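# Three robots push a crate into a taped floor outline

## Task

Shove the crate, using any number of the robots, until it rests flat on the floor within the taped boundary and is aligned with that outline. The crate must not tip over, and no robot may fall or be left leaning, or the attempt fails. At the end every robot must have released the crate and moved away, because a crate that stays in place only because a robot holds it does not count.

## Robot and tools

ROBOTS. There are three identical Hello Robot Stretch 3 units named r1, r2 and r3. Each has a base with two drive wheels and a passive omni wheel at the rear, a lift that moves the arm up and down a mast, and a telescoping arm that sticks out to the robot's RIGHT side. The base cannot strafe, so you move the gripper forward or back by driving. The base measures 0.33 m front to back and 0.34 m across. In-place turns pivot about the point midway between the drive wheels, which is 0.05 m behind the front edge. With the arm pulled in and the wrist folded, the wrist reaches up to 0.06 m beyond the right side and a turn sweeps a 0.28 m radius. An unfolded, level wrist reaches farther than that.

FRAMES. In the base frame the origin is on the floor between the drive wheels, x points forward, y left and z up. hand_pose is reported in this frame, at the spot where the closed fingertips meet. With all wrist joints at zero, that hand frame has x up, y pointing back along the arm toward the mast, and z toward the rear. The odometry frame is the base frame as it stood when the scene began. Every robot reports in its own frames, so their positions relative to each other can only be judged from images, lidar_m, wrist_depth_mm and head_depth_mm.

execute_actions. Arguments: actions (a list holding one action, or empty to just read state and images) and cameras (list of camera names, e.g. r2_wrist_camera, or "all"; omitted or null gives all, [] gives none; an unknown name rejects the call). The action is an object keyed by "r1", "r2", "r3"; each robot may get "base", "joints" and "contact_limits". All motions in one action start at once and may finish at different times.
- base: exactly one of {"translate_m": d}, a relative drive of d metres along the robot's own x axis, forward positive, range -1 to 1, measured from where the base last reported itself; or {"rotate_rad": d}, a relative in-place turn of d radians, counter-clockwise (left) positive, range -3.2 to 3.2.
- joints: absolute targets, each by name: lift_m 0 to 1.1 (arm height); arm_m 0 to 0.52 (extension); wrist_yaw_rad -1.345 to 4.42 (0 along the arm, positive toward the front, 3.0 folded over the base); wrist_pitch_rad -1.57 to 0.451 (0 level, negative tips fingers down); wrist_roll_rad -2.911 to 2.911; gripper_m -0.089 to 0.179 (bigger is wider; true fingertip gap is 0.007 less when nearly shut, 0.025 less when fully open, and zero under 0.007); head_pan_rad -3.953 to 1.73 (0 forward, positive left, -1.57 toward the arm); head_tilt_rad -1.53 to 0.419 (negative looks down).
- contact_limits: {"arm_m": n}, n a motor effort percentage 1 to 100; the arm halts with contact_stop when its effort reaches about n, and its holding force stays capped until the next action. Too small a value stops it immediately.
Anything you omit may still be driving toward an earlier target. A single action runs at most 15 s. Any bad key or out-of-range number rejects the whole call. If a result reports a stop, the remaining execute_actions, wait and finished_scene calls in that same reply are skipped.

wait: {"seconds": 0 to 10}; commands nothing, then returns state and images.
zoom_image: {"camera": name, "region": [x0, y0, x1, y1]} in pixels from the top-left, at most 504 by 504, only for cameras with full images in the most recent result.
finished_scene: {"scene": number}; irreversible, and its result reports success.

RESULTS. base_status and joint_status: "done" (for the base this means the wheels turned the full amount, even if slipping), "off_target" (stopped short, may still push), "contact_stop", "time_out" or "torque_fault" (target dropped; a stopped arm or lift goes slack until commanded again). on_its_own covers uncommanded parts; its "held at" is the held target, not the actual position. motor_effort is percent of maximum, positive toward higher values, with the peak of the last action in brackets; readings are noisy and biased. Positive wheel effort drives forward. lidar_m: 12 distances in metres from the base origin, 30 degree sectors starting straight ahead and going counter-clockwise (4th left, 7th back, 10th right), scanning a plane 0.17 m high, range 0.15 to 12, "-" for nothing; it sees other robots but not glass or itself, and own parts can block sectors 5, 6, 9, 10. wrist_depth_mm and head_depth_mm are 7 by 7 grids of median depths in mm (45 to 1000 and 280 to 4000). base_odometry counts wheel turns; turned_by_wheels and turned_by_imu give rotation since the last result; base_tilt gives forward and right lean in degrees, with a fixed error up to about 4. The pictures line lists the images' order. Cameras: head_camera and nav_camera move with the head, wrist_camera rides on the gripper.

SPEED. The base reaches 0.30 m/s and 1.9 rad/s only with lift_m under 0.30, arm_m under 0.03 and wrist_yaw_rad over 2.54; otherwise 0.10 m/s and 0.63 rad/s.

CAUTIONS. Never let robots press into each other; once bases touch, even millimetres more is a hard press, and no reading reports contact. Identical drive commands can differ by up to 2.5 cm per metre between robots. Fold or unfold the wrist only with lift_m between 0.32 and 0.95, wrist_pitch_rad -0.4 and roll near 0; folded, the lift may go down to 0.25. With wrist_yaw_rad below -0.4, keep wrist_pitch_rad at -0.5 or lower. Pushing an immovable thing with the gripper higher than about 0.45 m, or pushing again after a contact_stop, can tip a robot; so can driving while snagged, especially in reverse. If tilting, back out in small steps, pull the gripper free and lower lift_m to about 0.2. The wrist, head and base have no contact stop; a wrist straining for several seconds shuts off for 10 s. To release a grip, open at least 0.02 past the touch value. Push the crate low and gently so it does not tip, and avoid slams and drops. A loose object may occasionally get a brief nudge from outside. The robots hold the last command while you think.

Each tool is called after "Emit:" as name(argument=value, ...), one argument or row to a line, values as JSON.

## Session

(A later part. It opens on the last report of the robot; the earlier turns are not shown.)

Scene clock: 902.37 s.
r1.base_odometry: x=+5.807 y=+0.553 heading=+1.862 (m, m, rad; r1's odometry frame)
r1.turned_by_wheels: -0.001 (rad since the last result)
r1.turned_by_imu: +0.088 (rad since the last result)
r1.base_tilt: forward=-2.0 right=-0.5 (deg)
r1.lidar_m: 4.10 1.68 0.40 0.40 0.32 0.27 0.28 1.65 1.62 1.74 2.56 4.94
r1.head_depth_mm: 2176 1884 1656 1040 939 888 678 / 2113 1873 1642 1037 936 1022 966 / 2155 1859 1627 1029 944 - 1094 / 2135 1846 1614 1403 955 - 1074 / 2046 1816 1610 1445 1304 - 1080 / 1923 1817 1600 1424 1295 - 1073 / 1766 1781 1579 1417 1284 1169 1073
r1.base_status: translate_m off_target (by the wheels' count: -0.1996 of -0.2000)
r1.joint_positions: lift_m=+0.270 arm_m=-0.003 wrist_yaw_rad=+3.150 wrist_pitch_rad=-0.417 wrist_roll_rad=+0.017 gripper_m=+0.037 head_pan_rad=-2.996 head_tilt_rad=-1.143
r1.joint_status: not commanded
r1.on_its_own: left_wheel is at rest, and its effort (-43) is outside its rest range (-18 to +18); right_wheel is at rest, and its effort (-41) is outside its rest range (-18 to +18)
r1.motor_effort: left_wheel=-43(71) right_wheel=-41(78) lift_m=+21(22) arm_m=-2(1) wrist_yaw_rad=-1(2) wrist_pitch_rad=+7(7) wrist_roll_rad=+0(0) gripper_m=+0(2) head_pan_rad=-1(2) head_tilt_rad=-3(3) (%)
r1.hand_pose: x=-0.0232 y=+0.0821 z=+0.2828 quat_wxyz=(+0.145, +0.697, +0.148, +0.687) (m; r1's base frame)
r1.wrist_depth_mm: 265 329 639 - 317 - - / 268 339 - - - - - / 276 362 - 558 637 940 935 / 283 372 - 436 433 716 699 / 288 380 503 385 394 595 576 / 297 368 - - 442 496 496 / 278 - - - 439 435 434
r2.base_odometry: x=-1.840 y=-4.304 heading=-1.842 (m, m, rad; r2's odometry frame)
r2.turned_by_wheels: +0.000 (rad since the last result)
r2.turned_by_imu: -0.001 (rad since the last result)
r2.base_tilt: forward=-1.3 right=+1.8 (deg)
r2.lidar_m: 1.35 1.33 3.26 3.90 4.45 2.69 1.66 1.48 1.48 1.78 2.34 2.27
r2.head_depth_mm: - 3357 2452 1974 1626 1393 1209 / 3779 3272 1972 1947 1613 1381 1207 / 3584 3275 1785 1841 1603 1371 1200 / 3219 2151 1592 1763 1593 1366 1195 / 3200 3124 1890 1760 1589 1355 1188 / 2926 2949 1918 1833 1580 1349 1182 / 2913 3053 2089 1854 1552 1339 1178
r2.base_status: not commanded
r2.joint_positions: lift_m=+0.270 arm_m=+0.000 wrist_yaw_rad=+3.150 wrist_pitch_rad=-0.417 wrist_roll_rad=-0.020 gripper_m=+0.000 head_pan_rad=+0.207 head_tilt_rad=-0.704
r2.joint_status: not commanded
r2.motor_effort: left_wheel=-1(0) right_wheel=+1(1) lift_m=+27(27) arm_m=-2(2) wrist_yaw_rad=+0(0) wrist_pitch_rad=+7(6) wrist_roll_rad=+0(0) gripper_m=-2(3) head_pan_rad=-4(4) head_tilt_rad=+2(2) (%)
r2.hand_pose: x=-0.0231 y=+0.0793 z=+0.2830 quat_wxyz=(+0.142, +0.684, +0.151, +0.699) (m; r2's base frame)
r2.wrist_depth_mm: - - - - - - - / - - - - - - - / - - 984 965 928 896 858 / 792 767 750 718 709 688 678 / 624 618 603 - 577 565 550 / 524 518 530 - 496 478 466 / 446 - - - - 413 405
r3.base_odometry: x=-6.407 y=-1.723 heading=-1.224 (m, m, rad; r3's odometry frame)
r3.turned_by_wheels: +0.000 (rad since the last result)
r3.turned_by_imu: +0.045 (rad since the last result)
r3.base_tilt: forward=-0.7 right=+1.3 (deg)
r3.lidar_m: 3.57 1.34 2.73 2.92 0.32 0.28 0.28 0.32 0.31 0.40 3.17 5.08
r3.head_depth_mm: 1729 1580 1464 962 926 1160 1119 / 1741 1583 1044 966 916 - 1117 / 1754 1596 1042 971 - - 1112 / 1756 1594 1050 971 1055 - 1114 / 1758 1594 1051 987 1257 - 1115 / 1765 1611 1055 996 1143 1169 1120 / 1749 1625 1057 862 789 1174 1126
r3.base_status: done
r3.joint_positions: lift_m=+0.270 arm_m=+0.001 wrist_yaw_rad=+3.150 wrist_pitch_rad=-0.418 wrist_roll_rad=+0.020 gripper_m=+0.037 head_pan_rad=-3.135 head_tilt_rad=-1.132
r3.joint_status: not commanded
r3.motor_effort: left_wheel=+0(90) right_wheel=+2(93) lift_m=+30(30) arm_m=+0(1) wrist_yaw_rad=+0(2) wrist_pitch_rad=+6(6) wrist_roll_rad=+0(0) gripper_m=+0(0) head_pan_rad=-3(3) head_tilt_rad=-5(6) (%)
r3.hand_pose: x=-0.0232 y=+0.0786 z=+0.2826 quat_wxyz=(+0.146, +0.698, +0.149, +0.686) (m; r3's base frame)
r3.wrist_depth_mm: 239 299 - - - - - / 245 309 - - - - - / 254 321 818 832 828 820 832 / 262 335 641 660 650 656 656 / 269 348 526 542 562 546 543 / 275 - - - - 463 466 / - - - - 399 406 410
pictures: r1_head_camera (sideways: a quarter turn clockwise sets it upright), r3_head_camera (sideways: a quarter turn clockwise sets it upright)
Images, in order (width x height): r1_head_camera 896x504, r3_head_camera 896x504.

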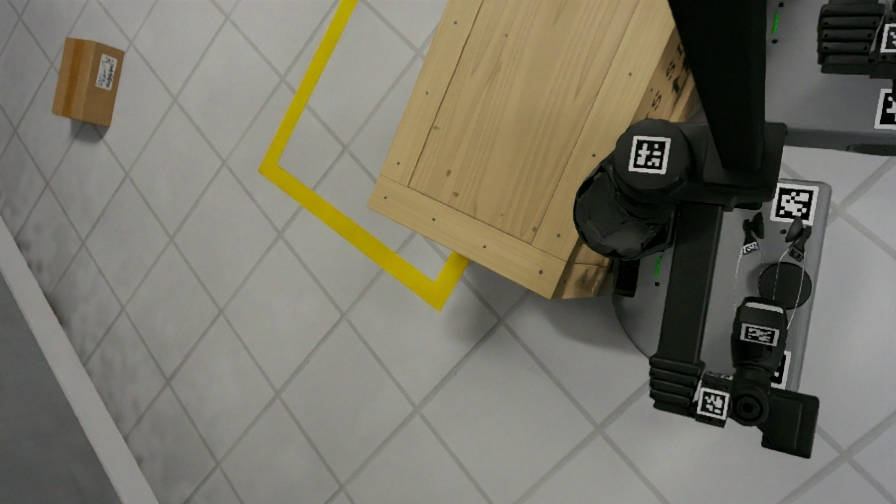

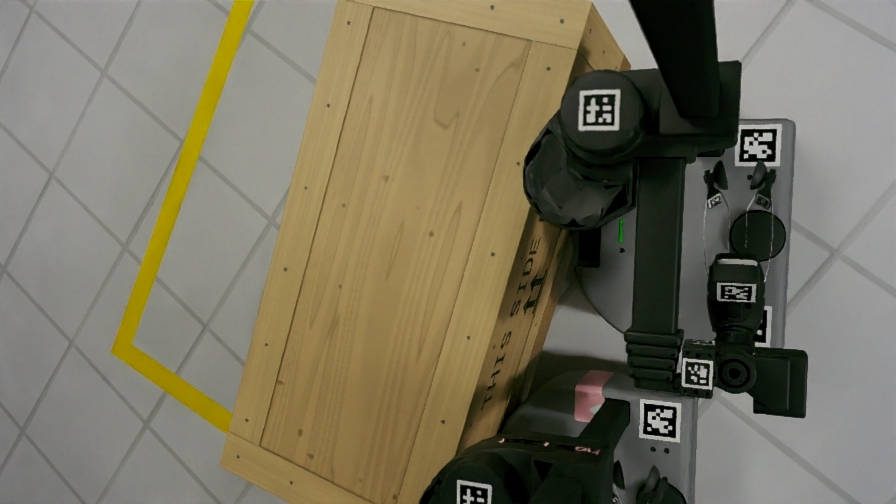

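Emit:
execute_actions(
  actions=[
    {"r1":{"base":{"translate_m":0.008}},"r3":{"base":{"translate_m":0.006}}},
  ],
  cameras=[],
)

Emit:
execute_actions(
  actions=[
    {"r1":{"base":{"rotate_rad":-0.28}},"r3":{"base":{"rotate_rad":-0.24}}},
  ],
  cameras=[],
)

Emit:
execute_actions(
  actions=[
    {"r1":{"base":{"translate_m":-0.19}},"r3":{"base":{"translate_m":-0.14}}},
  ],
  cameras=["r1_head_camera","r3_head_camera"],
)

Scene clock: 907.33 s.
r1.base_odometry: x=+5.805 y=+0.561 heading=+1.862 (m, m, rad; r1's odometry frame)
r1.turned_by_wheels: +0.000 (rad since the last result)
r1.turned_by_imu: +0.001 (rad since the last result)
r1.base_tilt: forward=-2.0 right=-0.4 (deg)
r1.lidar_m: 4.08 1.67 0.40 0.40 0.32 0.28 0.28 1.65 1.63 1.74 2.57 4.95
r1.head_depth_mm: 2186 1905 1646 1036 940 889 677 / 2113 1864 1643 1034 937 1059 964 / 2151 1851 1624 1027 939 - 1086 / 2110 1828 1606 1398 963 - 1071 / 2037 1824 1614 1421 1302 - 1073 / 1937 1821 1598 1433 1293 - 1068 / 1755 1806 1580 1421 1286 1177 1075
r1.base_status: done
r1.joint_positions: lift_m=+0.270 arm_m=-0.003 wrist_yaw_rad=+3.150 wrist_pitch_rad=-0.417 wrist_roll_rad=+0.017 gripper_m=+0.037 head_pan_rad=-2.996 head_tilt_rad=-1.143
r1.joint_status: not commanded
r1.motor_effort: left_wheel=+1(33) right_wheel=+0(35) lift_m=+21(21) arm_m=-1(1) wrist_yaw_rad=+0(0) wrist_pitch_rad=+7(7) wrist_roll_rad=+0(0) gripper_m=+0(1) head_pan_rad=-1(1) head_tilt_rad=-3(3) (%)
r1.hand_pose: x=-0.0232 y=+0.0821 z=+0.2828 quat_wxyz=(+0.145, +0.697, +0.148, +0.687) (m; r1's base frame)
r1.wrist_depth_mm: 274 336 683 - 316 - - / 277 345 - - - - - / 285 371 - 568 650 925 890 / 293 380 - 428 442 704 720 / 296 393 507 389 392 586 597 / 296 381 - - 441 493 505 / 285 - - - 438 433 433
r2.base_odometry: x=-1.840 y=-4.304 heading=-1.842 (m, m, rad; r2's odometry frame)
r2.turned_by_wheels: +0.000 (rad since the last result)
r2.turned_by_imu: -0.001 (rad since the last result)
r2.base_tilt: forward=-1.0 right=+1.9 (deg)
r2.lidar_m: 1.35 1.33 3.25 3.92 4.46 2.69 1.66 1.48 1.48 1.77 2.34 2.27
r2.head_depth_mm: - 3360 2479 1972 1627 1389 1211 / 3726 3286 1962 1948 1612 1384 1201 / 3581 3244 1791 1850 1601 1372 1201 / 3225 2151 1579 1772 1601 1371 1192 / 3167 3123 1892 1751 1588 1361 1185 / 2940 2718 1918 1838 1569 1344 1181 / 2907 3052 2045 1871 1561 1332 1173
r2.base_status: not commanded
r2.joint_positions: lift_m=+0.270 arm_m=+0.000 wrist_yaw_rad=+3.150 wrist_pitch_rad=-0.417 wrist_roll_rad=-0.020 gripper_m=+0.000 head_pan_rad=+0.207 head_tilt_rad=-0.704
r2.joint_status: not commanded
r2.motor_effort: left_wheel=+0(0) right_wheel=+0(0) lift_m=+27(27) arm_m=-2(2) wrist_yaw_rad=+0(0) wrist_pitch_rad=+6(6) wrist_roll_rad=+0(0) gripper_m=-1(2) head_pan_rad=-4(4) head_tilt_rad=+2(2) (%)
r2.hand_pose: x=-0.0231 y=+0.0793 z=+0.2830 quat_wxyz=(+0.142, +0.684, +0.151, +0.699) (m; r2's base frame)
r2.wrist_depth_mm: - - - - - - - / - - - - - - - / - - 989 973 924 906 867 / 789 764 750 717 709 691 669 / 625 613 597 - 581 563 549 / 520 517 527 - 489 473 473 / 447 - - - - 412 405
r3.base_odometry: x=-6.404 y=-1.729 heading=-1.224 (m, m, rad; r3's odometry frame)
r3.turned_by_wheels: +0.000 (rad since the last result)
r3.turned_by_imu: +0.000 (rad since the last result)
r3.base_tilt: forward=-0.7 right=+1.3 (deg)
r3.lidar_m: 3.55 1.34 2.73 2.90 0.33 0.28 0.28 0.33 0.31 0.40 3.16 5.07
r3.head_depth_mm: 1733 1586 1476 965 925 1162 1113 / 1733 1589 1040 965 918 - 1114 / 1741 1597 1044 970 - - 1114 / 1763 1600 1050 968 1081 - 1120 / 1766 1599 1054 988 1268 - 1118 / 1773 1615 1057 996 1145 1163 1120 / 1784 1625 1052 869 785 1172 1126
r3.base_status: done
r3.joint_positions: lift_m=+0.270 arm_m=+0.001 wrist_yaw_rad=+3.150 wrist_pitch_rad=-0.418 wrist_roll_rad=+0.020 gripper_m=+0.037 head_pan_rad=-3.135 head_tilt_rad=-1.132
r3.joint_status: not commanded
r3.motor_effort: left_wheel=-1(8) right_wheel=+2(11) lift_m=+31(30) arm_m=-1(1) wrist_yaw_rad=+0(0) wrist_pitch_rad=+6(6) wrist_roll_rad=+0(0) gripper_m=-1(1) head_pan_rad=-3(4) head_tilt_rad=-6(5) (%)
r3.hand_pose: x=-0.0232 y=+0.0786 z=+0.2826 quat_wxyz=(+0.146, +0.698, +0.149, +0.686) (m; r3's base frame)
r3.wrist_depth_mm: 244 306 - - - - - / 249 315 - - - - - / 258 328 820 830 825 830 834 / 267 343 657 662 652 656 651 / 274 356 537 545 560 543 545 / 281 - - - - 464 465 / - - - - 399 405 408
pictures: none
No camera images: the call's "cameras" was empty. Leave "cameras" out to get every camera's image.

Scene clock: 908.70 s.
r1.base_odometry: x=+5.805 y=+0.561 heading=+1.582 (m, m, rad; r1's odometry frame)
r1.turned_by_wheels: -0.280 (rad since the last result)
r1.turned_by_imu: -0.280 (rad since the last result)
r1.base_tilt: forward=-1.8 right=-0.5 (deg)
r1.lidar_m: 4.96 3.49 1.67 0.40 0.40 0.29 0.28 0.29 1.62 1.63 1.98 3.77
r1.head_depth_mm: 2194 1869 1642 1040 956 1141 718 / 2174 1879 1646 1036 962 1086 1000 / 2167 1866 1616 1030 954 - 1081 / 2037 1836 1622 1022 955 - 1073 / 2099 1829 1601 1043 972 - 1076 / 2096 1801 1592 1427 1291 - 1070 / 2035 1807 1583 1423 1282 1175 1076
r1.base_status: done
r1.joint_positions: lift_m=+0.270 arm_m=-0.003 wrist_yaw_rad=+3.150 wrist_pitch_rad=-0.417 wrist_roll_rad=+0.017 gripper_m=+0.037 head_pan_rad=-2.996 head_tilt_rad=-1.143
r1.joint_status: not commanded
r1.motor_effort: left_wheel=+3(7) right_wheel=-3(7) lift_m=+21(21) arm_m=-1(1) wrist_yaw_rad=-1(1) wrist_pitch_rad=+7(7) wrist_roll_rad=+0(0) gripper_m=-1(0) head_pan_rad=-1(2) head_tilt_rad=-3(2) (%)
r1.hand_pose: x=-0.0232 y=+0.0821 z=+0.2828 quat_wxyz=(+0.145, +0.697, +0.148, +0.687) (m; r1's base frame)
r1.wrist_depth_mm: 357 509 - 339 - - - / 353 499 - - - - - / 357 538 - 616 922 933 924 / 355 461 - 437 720 726 734 / 348 445 415 412 610 581 591 / 344 467 - - 513 503 499 / 319 - - - 436 432 437
r2.base_odometry: x=-1.840 y=-4.304 heading=-1.842 (m, m, rad; r2's odometry frame)
r2.turned_by_wheels: +0.000 (rad since the last result)
r2.turned_by_imu: +0.000 (rad since the last result)
r2.base_tilt: forward=-1.1 right=+1.8 (deg)
r2.lidar_m: 1.31 1.33 3.25 3.88 4.44 2.69 1.66 1.48 1.48 1.78 2.33 2.27
r2.head_depth_mm: - 3362 2476 1960 1629 1389 1214 / 3757 3278 1957 1940 1630 1387 1210 / 3595 3234 1756 1857 1598 1374 1197 / 3228 2084 1534 1758 1604 1366 1194 / 3219 3165 1877 1766 1582 1355 1188 / 2994 1754 1901 1865 1571 1346 1182 / 2936 3082 2174 1862 1556 1339 1176
r2.base_status: not commanded
r2.joint_positions: lift_m=+0.270 arm_m=+0.000 wrist_yaw_rad=+3.150 wrist_pitch_rad=-0.417 wrist_roll_rad=-0.020 gripper_m=+0.000 head_pan_rad=+0.207 head_tilt_rad=-0.704
r2.joint_status: not commanded
r2.motor_effort: left_wheel=+0(1) right_wheel=+0(0) lift_m=+27(27) arm_m=-3(2) wrist_yaw_rad=+0(0) wrist_pitch_rad=+6(7) wrist_roll_rad=+0(0) gripper_m=-3(2) head_pan_rad=-4(4) head_tilt_rad=+2(2) (%)
r2.hand_pose: x=-0.0231 y=+0.0793 z=+0.2830 quat_wxyz=(+0.142, +0.684, +0.151, +0.699) (m; r2's base frame)
r2.wrist_depth_mm: - - - - - - - / - - - - - - - / - - 999 962 912 896 853 / 797 774 752 724 701 692 680 / 624 616 601 - 576 562 547 / 518 517 530 - 487 476 467 / 447 - - - - 412 404
r3.base_odometry: x=-6.404 y=-1.729 heading=-1.464 (m, m, rad; r3's odometry frame)
r3.turned_by_wheels: -0.240 (rad since the last result)
r3.turned_by_imu: -0.236 (rad since the last result)
r3.base_tilt: forward=-0.8 right=+1.2 (deg)
r3.lidar_m: 4.62 1.33 2.73 2.75 1.91 0.29 0.28 0.30 0.29 0.28 2.52 5.03
r3.head_depth_mm: 1727 1584 1460 1337 1267 1164 1113 / 1743 1584 1041 969 936 - 1116 / 1741 1594 1042 971 - - 1115 / 1747 1596 1049 971 1001 - 1111 / 1756 1603 1047 973 1140 - 1112 / 1760 1634 1057 978 1143 1068 1123 / 1772 1616 1056 981 817 1023 1128
r3.base_status: done
r3.joint_positions: lift_m=+0.270 arm_m=+0.001 wrist_yaw_rad=+3.150 wrist_pitch_rad=-0.418 wrist_roll_rad=+0.020 gripper_m=+0.037 head_pan_rad=-3.135 head_tilt_rad=-1.132
r3.joint_status: not commanded
r3.motor_effort: left_wheel=+2(9) right_wheel=-1(9) lift_m=+30(30) arm_m=+0(0) wrist_yaw_rad=+0(0) wrist_pitch_rad=+6(6) wrist_roll_rad=+0(0) gripper_m=+0(0) head_pan_rad=-4(3) head_tilt_rad=-6(4) (%)
r3.hand_pose: x=-0.0232 y=+0.0786 z=+0.2826 quat_wxyz=(+0.146, +0.698, +0.149, +0.686) (m; r3's base frame)
r3.wrist_depth_mm: - - - - - - - / - - - - - - - / 296 822 840 840 839 834 821 / 296 659 653 659 652 651 651 / 296 513 553 541 565 549 545 / 291 - - - - 465 464 / - - - - 398 406 407
pictures: none
No camera images: the call's "cameras" was empty. Leave "cameras" out to get every camera's image.

Scene clock: 911.30 s.
r1.base_odometry: x=+5.807 y=+0.372 heading=+1.582 (m, m, rad; r1's odometry frame)
r1.turned_by_wheels: -0.001 (rad since the last result)
r1.turned_by_imu: +0.066 (rad since the last result)
r1.base_tilt: forward=-1.9 right=-0.4 (deg)
r1.lidar_m: 5.18 1.81 1.77 0.40 0.35 0.28 0.28 0.30 1.57 1.59 2.00 4.23
r1.head_depth_mm: 2181 1869 1663 1045 940 990 693 / 2173 1857 1640 1035 943 1172 976 / 2171 1849 1633 1034 943 - 1082 / 2117 1823 1623 1026 949 - 1069 / 2108 1816 1597 1380 1066 - 1079 / 2069 1823 1591 1429 1286 - 1074 / 1954 1792 1583 1416 1274 1176 1082
r1.base_status: translate_m off_target (by the wheels' count: -0.1895 of -0.1900)
r1.joint_positions: lift_m=+0.270 arm_m=-0.003 wrist_yaw_rad=+3.150 wrist_pitch_rad=-0.417 wrist_roll_rad=+0.017 gripper_m=+0.037 head_pan_rad=-2.996 head_tilt_rad=-1.143
r1.joint_status: not commanded
r1.on_its_own: left_wheel is at rest, and its effort (-58) is outside its rest range (-18 to +18); right_wheel is at rest, and its effort (-55) is outside its rest range (-18 to +18)
r1.motor_effort: left_wheel=-58(71) right_wheel=-55(75) lift_m=+21(21) arm_m=-1(1) wrist_yaw_rad=+0(2) wrist_pitch_rad=+7(7) wrist_roll_rad=+0(0) gripper_m=+0(0) head_pan_rad=-2(1) head_tilt_rad=-3(2) (%)
r1.hand_pose: x=-0.0232 y=+0.0821 z=+0.2828 quat_wxyz=(+0.145, +0.697, +0.148, +0.687) (m; r1's base frame)
r1.wrist_depth_mm: 293 391 - 532 - - - / 299 393 - - - - - / 302 422 - 567 943 919 940 / 305 432 - 434 682 733 726 / 310 437 486 403 572 590 596 / 310 411 - - 513 501 506 / 292 - - - 431 426 438
r2.base_odometry: x=-1.840 y=-4.304 heading=-1.842 (m, m, rad; r2's odometry frame)
r2.turned_by_wheels: +0.000 (rad since the last result)
r2.turned_by_imu: -0.001 (rad since the last result)
r2.base_tilt: forward=-0.9 right=+1.8 (deg)
r2.lidar_m: 1.42 1.73 3.25 3.91 4.47 2.69 1.66 1.48 1.49 1.78 2.34 2.27
r2.head_depth_mm: - 3366 2481 1961 1635 1392 1210 / 3770 3266 1934 1941 1617 1384 1207 / 3451 2972 1813 1884 1609 1372 1197 / 3367 2274 1716 1803 1595 1366 1194 / 3139 1810 1951 1842 1587 1358 1190 / 3010 2855 2126 1881 1573 1356 1184 / 2919 3063 2321 1862 1567 1345 1174
r2.base_status: not commanded
r2.joint_positions: lift_m=+0.270 arm_m=+0.000 wrist_yaw_rad=+3.150 wrist_pitch_rad=-0.417 wrist_roll_rad=-0.020 gripper_m=+0.000 head_pan_rad=+0.207 head_tilt_rad=-0.704
r2.joint_status: not commanded
r2.motor_effort: left_wheel=-1(0) right_wheel=+0(0) lift_m=+27(27) arm_m=-2(2) wrist_yaw_rad=-1(0) wrist_pitch_rad=+6(6) wrist_roll_rad=+0(0) gripper_m=-2(2) head_pan_rad=-3(3) head_tilt_rad=+2(2) (%)
r2.hand_pose: x=-0.0231 y=+0.0793 z=+0.2830 quat_wxyz=(+0.142, +0.684, +0.151, +0.699) (m; r2's base frame)
r2.wrist_depth_mm: - - - - - - - / - - - - - - - / - - 990 957 932 889 859 / 788 771 745 723 711 689 674 / 630 610 596 - 575 563 553 / 520 517 532 - 486 474 466 / 449 - - - - 413 405
r3.base_odometry: x=-6.419 y=-1.589 heading=-1.464 (m, m, rad; r3's odometry frame)
r3.turned_by_wheels: +0.000 (rad since the last result)
r3.turned_by_imu: +0.010 (rad since the last result)
r3.base_tilt: forward=-0.7 right=+1.2 (deg)
r3.lidar_m: 4.66 1.44 2.77 2.80 1.82 0.28 0.28 0.30 0.30 0.40 2.48 4.99
r3.head_depth_mm: 1734 1585 1463 1334 1263 1162 1113 / 1733 1585 1043 963 925 - 1116 / 1749 1601 1043 972 - - 1113 / 1763 1592 1048 972 1004 - 1115 / 1758 1591 1050 974 1196 - 1110 / 1772 1601 1057 981 1132 1061 1123 / 1774 1608 1058 983 776 1047 1130
r3.base_status: done
r3.joint_positions: lift_m=+0.270 arm_m=+0.001 wrist_yaw_rad=+3.150 wrist_pitch_rad=-0.418 wrist_roll_rad=+0.020 gripper_m=+0.037 head_pan_rad=-3.135 head_tilt_rad=-1.132
r3.joint_status: not commanded
r3.motor_effort: left_wheel=+0(76) right_wheel=+2(89) lift_m=+30(30) arm_m=-1(0) wrist_yaw_rad=+0(0) wrist_pitch_rad=+6(6) wrist_roll_rad=+0(0) gripper_m=-1(1) head_pan_rad=-3(3) head_tilt_rad=-4(6) (%)
r3.hand_pose: x=-0.0231 y=+0.0786 z=+0.2826 quat_wxyz=(+0.146, +0.698, +0.148, +0.686) (m; r3's base frame)
r3.wrist_depth_mm: - - - - - - - / 270 - - - - - - / 273 839 832 827 826 827 835 / 278 655 650 655 650 659 655 / 284 510 552 538 561 540 542 / 289 - - - - 462 468 / - - - - 401 407 407
pictures: r1_head_camera (sideways: a quarter turn clockwise sets it upright), r3_head_camera (sideways: a quarter turn clockwise sets it upright)
Images, in order (width x height): r1_head_camera 896x504, r3_head_camera 896x504.

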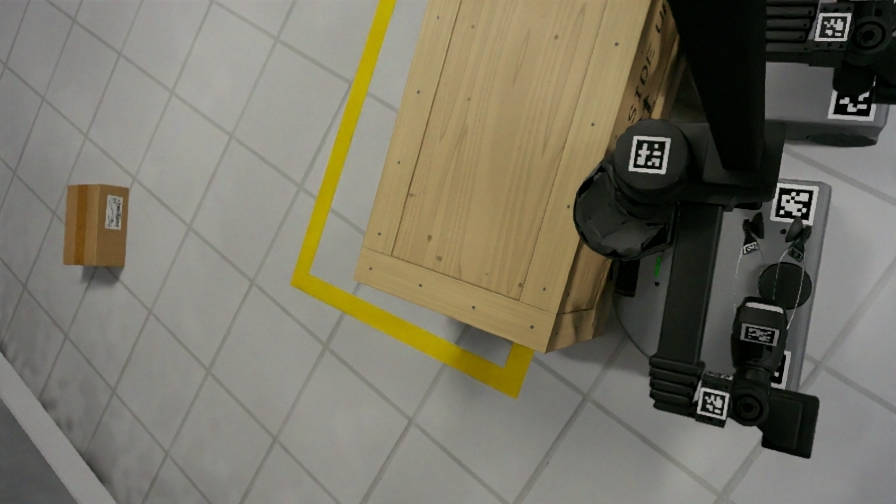

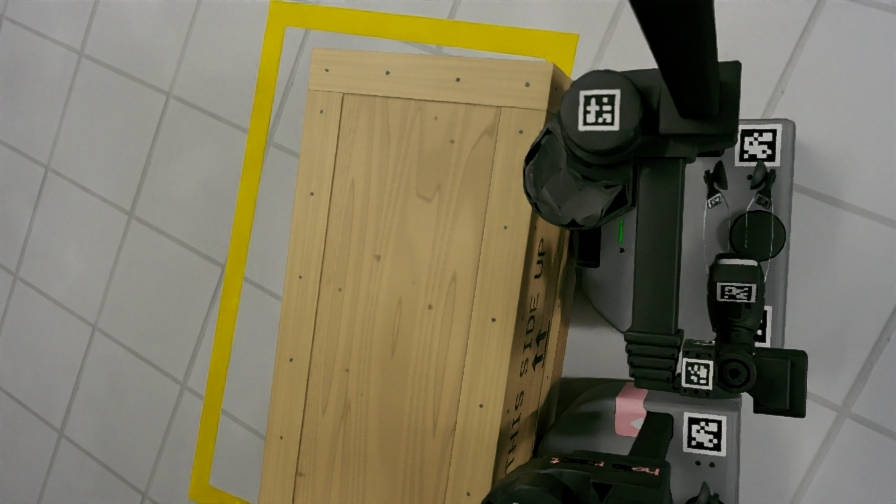

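Emit:
execute_actions(
  actions=[
    {"r1":{"base":{"translate_m":0.006}},"r3":{"base":{"translate_m":0.004}}},
  ],
  cameras=[],
)

Emit:
execute_actions(
  actions=[
    {"r1":{"base":{"rotate_rad":-0.12}},"r3":{"base":{"rotate_rad":-0.06}}},
  ],
  cameras=[],
)

Emit:
execute_actions(
  actions=[
    {"r1":{"base":{"translate_m":-0.23}},"r3":{"base":{"translate_m":-0.18}}},
  ],
  cameras=["r1_head_camera","r3_head_camera"],
)

Scene clock: 916.80 s.
r1.base_odometry: x=+5.807 y=+0.378 heading=+1.582 (m, m, rad; r1's odometry frame)
r1.turned_by_wheels: +0.000 (rad since the last result)
r1.turned_by_imu: +0.002 (rad since the last result)
r1.base_tilt: forward=-2.0 right=-0.4 (deg)
r1.lidar_m: 5.17 1.80 1.78 0.40 0.36 0.29 0.28 0.31 1.57 1.59 2.01 4.26
r1.head_depth_mm: 2182 1876 1660 1042 934 1012 696 / 2185 1870 1635 1031 944 1187 982 / 2139 1865 1618 1029 941 - 1091 / 2099 1833 1607 1020 957 - 1078 / 2106 1820 1609 1397 1084 - 1075 / 2060 1814 1588 1422 1292 - 1073 / 1944 1799 1587 1420 1286 1176 1081
r1.base_status: done
r1.joint_positions: lift_m=+0.270 arm_m=-0.003 wrist_yaw_rad=+3.150 wrist_pitch_rad=-0.417 wrist_roll_rad=+0.017 gripper_m=+0.037 head_pan_rad=-2.996 head_tilt_rad=-1.143
r1.joint_status: not commanded
r1.motor_effort: left_wheel=+0(44) right_wheel=+1(47) lift_m=+21(22) arm_m=-1(1) wrist_yaw_rad=+1(0) wrist_pitch_rad=+7(7) wrist_roll_rad=+0(0) gripper_m=+1(0) head_pan_rad=-1(2) head_tilt_rad=-3(2) (%)
r1.hand_pose: x=-0.0232 y=+0.0821 z=+0.2828 quat_wxyz=(+0.145, +0.697, +0.148, +0.687) (m; r1's base frame)
r1.wrist_depth_mm: 298 391 - 517 - - - / 304 401 - - - - - / 309 429 - 550 905 914 924 / 313 435 - 434 697 705 712 / 314 444 474 404 569 588 594 / 314 419 - - 517 500 499 / 299 - - - 436 433 428
r2.base_odometry: x=-1.840 y=-4.304 heading=-1.842 (m, m, rad; r2's odometry frame)
r2.turned_by_wheels: +0.000 (rad since the last result)
r2.turned_by_imu: -0.001 (rad since the last result)
r2.base_tilt: forward=-1.1 right=+1.9 (deg)
r2.lidar_m: 1.42 1.73 3.26 3.91 4.44 2.69 1.66 1.48 1.48 1.79 2.33 2.26
r2.head_depth_mm: - 3369 2471 1963 1634 1403 1209 / 3750 3260 1934 1949 1621 1386 1200 / 3447 2116 1812 1891 1610 1373 1196 / 3357 2289 1892 1813 1598 1367 1188 / 3152 1809 1952 1848 1585 1358 1189 / 3045 3121 2079 1893 1577 1348 1181 / 2910 3066 2321 1861 1564 1334 1171
r2.base_status: not commanded
r2.joint_positions: lift_m=+0.270 arm_m=+0.000 wrist_yaw_rad=+3.150 wrist_pitch_rad=-0.417 wrist_roll_rad=-0.020 gripper_m=+0.000 head_pan_rad=+0.207 head_tilt_rad=-0.704
r2.joint_status: not commanded
r2.motor_effort: left_wheel=-1(0) right_wheel=+0(0) lift_m=+27(27) arm_m=-2(2) wrist_yaw_rad=+0(0) wrist_pitch_rad=+6(6) wrist_roll_rad=+0(0) gripper_m=-2(2) head_pan_rad=-3(3) head_tilt_rad=+2(1) (%)
r2.hand_pose: x=-0.0231 y=+0.0793 z=+0.2830 quat_wxyz=(+0.142, +0.684, +0.151, +0.699) (m; r2's base frame)
r2.wrist_depth_mm: - - - - - - - / - - - - - - - / - - 990 949 927 890 864 / 805 772 747 728 709 691 671 / 623 610 599 - 581 558 550 / 520 518 531 - 492 475 472 / 447 - - - - 415 405
r3.base_odometry: x=-6.419 y=-1.593 heading=-1.464 (m, m, rad; r3's odometry frame)
r3.turned_by_wheels: +0.000 (rad since the last result)
r3.turned_by_imu: +0.000 (rad since the last result)
r3.base_tilt: forward=-0.7 right=+1.3 (deg)
r3.lidar_m: 4.69 1.44 2.77 2.80 1.82 0.29 0.28 0.30 0.30 0.40 2.48 5.02
r3.head_depth_mm: 1731 1589 1462 1345 1261 1162 1117 / 1740 1590 1044 965 927 - 1116 / 1732 1591 1048 971 - - 1116 / 1759 1603 1050 967 1019 - 1120 / 1736 1610 1055 975 1212 - 1115 / 1760 1616 1053 976 1142 1058 1116 / 1760 1619 1057 989 777 1048 1128
r3.base_status: done
r3.joint_positions: lift_m=+0.270 arm_m=+0.001 wrist_yaw_rad=+3.150 wrist_pitch_rad=-0.418 wrist_roll_rad=+0.020 gripper_m=+0.037 head_pan_rad=-3.135 head_tilt_rad=-1.132
r3.joint_status: not commanded
r3.motor_effort: left_wheel=+0(8) right_wheel=+2(11) lift_m=+30(30) arm_m=-1(0) wrist_yaw_rad=-1(0) wrist_pitch_rad=+6(6) wrist_roll_rad=+0(1) gripper_m=-1(0) head_pan_rad=-3(3) head_tilt_rad=-4(4) (%)
r3.hand_pose: x=-0.0231 y=+0.0786 z=+0.2826 quat_wxyz=(+0.146, +0.698, +0.148, +0.686) (m; r3's base frame)
r3.wrist_depth_mm: - - - - - - - / - - - - - - - / 278 824 824 830 831 815 831 / 282 659 661 654 653 652 655 / 288 510 550 540 558 545 543 / 287 - - - - 460 467 / - - - - 401 404 408
pictures: none
No camera images: the call's "cameras" was empty. Leave "cameras" out to get every camera's image.

Scene clock: 917.97 s.
r1.base_odometry: x=+5.807 y=+0.378 heading=+1.462 (m, m, rad; r1's odometry frame)
r1.turned_by_wheels: -0.120 (rad since the last result)
r1.turned_by_imu: -0.120 (rad since the last result)
r1.base_tilt: forward=-2.0 right=-0.5 (deg)
r1.lidar_m: 5.09 3.60 1.76 0.40 0.39 0.29 0.28 0.29 1.57 1.57 1.85 3.29
r1.head_depth_mm: 2181 1887 1649 1039 953 1131 708 / 2163 1863 1645 1035 958 1136 989 / 2133 1852 1623 1035 946 - 1089 / 2127 1844 1625 1024 950 - 1076 / 2023 1827 1610 1014 968 - 1073 / 2111 1811 1600 1433 1279 - 1070 / 2070 1801 1593 1419 1294 1177 1082
r1.base_status: done
r1.joint_positions: lift_m=+0.270 arm_m=-0.003 wrist_yaw_rad=+3.150 wrist_pitch_rad=-0.417 wrist_roll_rad=+0.017 gripper_m=+0.037 head_pan_rad=-2.996 head_tilt_rad=-1.143
r1.joint_status: not commanded
r1.motor_effort: left_wheel=+2(6) right_wheel=-2(7) lift_m=+21(21) arm_m=-1(1) wrist_yaw_rad=+0(0) wrist_pitch_rad=+7(7) wrist_roll_rad=+0(0) gripper_m=+0(1) head_pan_rad=-2(1) head_tilt_rad=-3(3) (%)
r1.hand_pose: x=-0.0232 y=+0.0821 z=+0.2828 quat_wxyz=(+0.145, +0.697, +0.148, +0.687) (m; r1's base frame)
r1.wrist_depth_mm: 345 481 - 323 - - - / 347 489 - - - - - / 346 521 - 552 921 930 950 / 342 451 - 443 725 709 715 / 343 437 401 405 595 596 597 / 339 471 - - 506 500 504 / 313 - - - 430 438 439
r2.base_odometry: x=-1.840 y=-4.304 heading=-1.842 (m, m, rad; r2's odometry frame)
r2.turned_by_wheels: +0.000 (rad since the last result)
r2.turned_by_imu: +0.000 (rad since the last result)
r2.base_tilt: forward=-1.1 right=+1.6 (deg)
r2.lidar_m: 1.41 1.71 3.25 3.91 4.44 2.69 1.66 1.48 1.49 1.78 2.33 2.26
r2.head_depth_mm: 3993 3339 2471 1977 1631 1383 1212 / 3770 3253 1936 1940 1609 1384 1207 / 3469 2126 1819 1874 1603 1370 1199 / 3399 2281 1881 1796 1592 1368 1193 / 3156 1792 1960 1838 1576 1361 1186 / 3069 2970 2110 1889 1571 1356 1178 / 2892 3075 2322 1874 1559 1342 1175
r2.base_status: not commanded
r2.joint_positions: lift_m=+0.270 arm_m=+0.000 wrist_yaw_rad=+3.150 wrist_pitch_rad=-0.417 wrist_roll_rad=-0.020 gripper_m=+0.000 head_pan_rad=+0.207 head_tilt_rad=-0.704
r2.joint_status: not commanded
r2.motor_effort: left_wheel=+0(0) right_wheel=+0(0) lift_m=+27(27) arm_m=-2(2) wrist_yaw_rad=+0(0) wrist_pitch_rad=+6(7) wrist_roll_rad=+0(0) gripper_m=-2(2) head_pan_rad=-4(3) head_tilt_rad=+2(2) (%)
r2.hand_pose: x=-0.0231 y=+0.0793 z=+0.2830 quat_wxyz=(+0.142, +0.684, +0.151, +0.699) (m; r2's base frame)
r2.wrist_depth_mm: - - - - - - - / - - - - - - - / - - 995 954 916 885 862 / 788 775 747 723 701 691 674 / 626 613 601 - 578 557 552 / 526 515 531 - 490 474 465 / 446 - - - - 411 407
r3.base_odometry: x=-6.419 y=-1.593 heading=-1.524 (m, m, rad; r3's odometry frame)
r3.turned_by_wheels: -0.060 (rad since the last result)
r3.turned_by_imu: -0.059 (rad since the last result)
r3.base_tilt: forward=-0.7 right=+1.3 (deg)
r3.lidar_m: 5.12 1.44 2.77 2.78 1.83 0.29 0.28 0.30 0.29 0.28 2.38 4.40
r3.head_depth_mm: 1737 1602 1464 1361 1261 1164 1119 / 1746 1585 1043 965 933 - 1113 / 1752 1606 1047 966 - - 1110 / 1739 1599 1038 975 1005 - 1117 / 1740 1597 1052 967 1161 - 1114 / 1763 1605 1057 981 1121 1060 1112 / 1767 1617 1055 982 813 1028 1129
r3.base_status: done
r3.joint_positions: lift_m=+0.270 arm_m=+0.001 wrist_yaw_rad=+3.150 wrist_pitch_rad=-0.418 wrist_roll_rad=+0.020 gripper_m=+0.037 head_pan_rad=-3.135 head_tilt_rad=-1.132
r3.joint_status: not commanded
r3.motor_effort: left_wheel=+2(8) right_wheel=-1(8) lift_m=+30(30) arm_m=-1(0) wrist_yaw_rad=+0(1) wrist_pitch_rad=+6(6) wrist_roll_rad=+0(0) gripper_m=+0(1) head_pan_rad=-3(3) head_tilt_rad=-5(5) (%)
r3.hand_pose: x=-0.0231 y=+0.0786 z=+0.2826 quat_wxyz=(+0.146, +0.698, +0.148, +0.686) (m; r3's base frame)
r3.wrist_depth_mm: - - - - - - - / - - - - - - - / 779 838 823 820 822 830 816 / 291 657 654 656 650 655 651 / 295 543 557 546 559 537 544 / 288 - - - - 463 465 / - - - - 397 406 408
pictures: none
No camera images: the call's "cameras" was empty. Leave "cameras" out to get every camera's image.

Scene clock: 920.87 s.
r1.base_odometry: x=+5.782 y=+0.149 heading=+1.461 (m, m, rad; r1's odometry frame)
r1.turned_by_wheels: -0.001 (rad since the last result)
r1.turned_by_imu: +0.054 (rad since the last result)
r1.base_tilt: forward=-2.0 right=-0.3 (deg)
r1.lidar_m: 5.29 1.90 1.86 0.38 0.39 0.29 0.28 0.29 1.54 1.54 1.86 3.56
r1.head_depth_mm: 2185 1888 1659 1037 953 1137 761 / 2157 1860 1650 1031 959 1083 985 / 2161 1837 1633 1032 939 - 1087 / 2127 1834 1623 1022 945 - 1077 / 2105 1836 1610 1018 963 - 1083 / 2100 1811 1596 1425 1282 - 1071 / 1988 1799 1582 1419 1285 1172 1077
r1.base_status: translate_m off_target (by the wheels' count: -0.2295 of -0.2300)
r1.joint_positions: lift_m=+0.270 arm_m=-0.003 wrist_yaw_rad=+3.150 wrist_pitch_rad=-0.417 wrist_roll_rad=+0.017 gripper_m=+0.037 head_pan_rad=-2.996 head_tilt_rad=-1.143
r1.joint_status: not commanded
r1.on_its_own: left_wheel is at rest, and its effort (-53) is outside its rest range (-18 to +18); right_wheel is at rest, and its effort (-51) is outside its rest range (-18 to +18)
r1.motor_effort: left_wheel=-53(72) right_wheel=-51(73) lift_m=+21(21) arm_m=-1(1) wrist_yaw_rad=+0(1) wrist_pitch_rad=+7(7) wrist_roll_rad=+0(0) gripper_m=+0(1) head_pan_rad=-1(1) head_tilt_rad=-3(4) (%)
r1.hand_pose: x=-0.0232 y=+0.0821 z=+0.2828 quat_wxyz=(+0.145, +0.697, +0.148, +0.687) (m; r1's base frame)
r1.wrist_depth_mm: 348 483 - 314 - - - / 340 475 - - - - - / 345 521 - 577 961 924 930 / 337 439 - 435 724 729 734 / 340 433 397 389 626 595 588 / 338 461 - - 509 508 504 / 308 - - - 438 434 437
r2.base_odometry: x=-1.840 y=-4.304 heading=-1.842 (m, m, rad; r2's odometry frame)
r2.turned_by_wheels: +0.000 (rad since the last result)
r2.turned_by_imu: -0.001 (rad since the last result)
r2.base_tilt: forward=-1.1 right=+1.7 (deg)
r2.lidar_m: 1.55 1.85 3.26 3.91 4.45 2.68 1.66 1.48 1.49 1.78 2.33 2.26
r2.head_depth_mm: 3983 3407 2317 1972 1628 1392 1214 / 3719 3220 1974 1956 1617 1381 1205 / 3549 2213 1903 1871 1606 1368 1199 / 3337 2097 1976 1897 1589 1363 1192 / 3179 2756 2100 1887 1585 1357 1180 / 3063 3108 2274 1880 1570 1345 1176 / 2902 3068 2321 1862 1569 1341 1171
r2.base_status: not commanded
r2.joint_positions: lift_m=+0.270 arm_m=+0.000 wrist_yaw_rad=+3.150 wrist_pitch_rad=-0.417 wrist_roll_rad=-0.020 gripper_m=+0.000 head_pan_rad=+0.207 head_tilt_rad=-0.704
r2.joint_status: not commanded
r2.motor_effort: left_wheel=+0(0) right_wheel=+0(0) lift_m=+27(27) arm_m=-2(2) wrist_yaw_rad=+0(0) wrist_pitch_rad=+6(7) wrist_roll_rad=+0(0) gripper_m=-2(2) head_pan_rad=-4(3) head_tilt_rad=+1(3) (%)
r2.hand_pose: x=-0.0231 y=+0.0793 z=+0.2830 quat_wxyz=(+0.142, +0.684, +0.151, +0.699) (m; r2's base frame)
r2.wrist_depth_mm: - - - - - - - / - - - - - - - / - - 987 962 915 892 856 / 784 773 745 731 710 694 670 / 629 616 600 - 571 563 547 / 522 517 528 - 493 475 467 / 447 - - - - 413 406
r3.base_odometry: x=-6.427 y=-1.414 heading=-1.523 (m, m, rad; r3's odometry frame)
r3.turned_by_wheels: +0.000 (rad since the last result)
r3.turned_by_imu: +0.000 (rad since the last result)
r3.base_tilt: forward=-0.7 right=+1.2 (deg)
r3.lidar_m: 5.17 1.57 2.83 2.84 1.72 0.29 0.28 0.29 0.27 0.27 2.31 4.31
r3.head_depth_mm: 1734 1586 1456 1362 1264 1167 1113 / 1735 1595 1056 970 941 - 1115 / 1746 1593 1042 972 - - 1116 / 1750 1606 1045 976 976 - 1115 / 1766 1611 1052 973 1106 - 1113 / 1743 1616 1052 974 1116 1054 1115 / 1734 1614 1058 979 802 909 1119
r3.base_status: translate_m off_target (by the wheels' count: -0.1799 of -0.1800)
r3.joint_positions: lift_m=+0.270 arm_m=+0.001 wrist_yaw_rad=+3.150 wrist_pitch_rad=-0.418 wrist_roll_rad=+0.020 gripper_m=+0.037 head_pan_rad=-3.135 head_tilt_rad=-1.132
r3.joint_status: not commanded
r3.on_its_own: right_wheel is at rest, and its effort (-37) is outside its rest range (-18 to +18)
r3.motor_effort: left_wheel=-7(77) right_wheel=-37(83) lift_m=+31(31) arm_m=+0(0) wrist_yaw_rad=+0(1) wrist_pitch_rad=+6(6) wrist_roll_rad=+0(0) gripper_m=+0(1) head_pan_rad=-3(3) head_tilt_rad=-6(5) (%)
r3.hand_pose: x=-0.0232 y=+0.0786 z=+0.2826 quat_wxyz=(+0.146, +0.698, +0.149, +0.686) (m; r3's base frame)
r3.wrist_depth_mm: - - - - - - - / - - - - - - - / 817 822 830 812 816 836 835 / 299 658 657 660 658 653 658 / 299 547 557 542 562 546 542 / 291 - - - - 462 463 / - - - - 401 404 407
pictures: r1_head_camera (sideways: a quarter turn clockwise sets it upright), r3_head_camera (sideways: a quarter turn clockwise sets it upright)
Images, in order (width x height): r1_head_camera 896x504, r3_head_camera 896x504.

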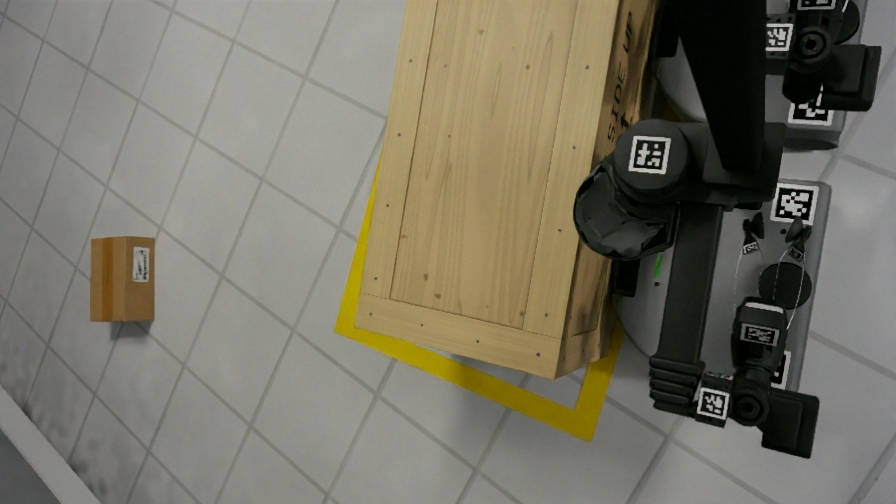

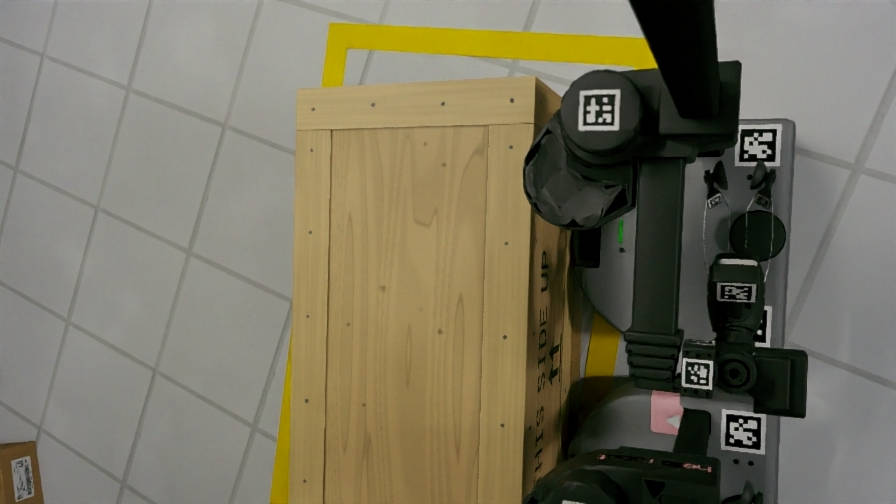

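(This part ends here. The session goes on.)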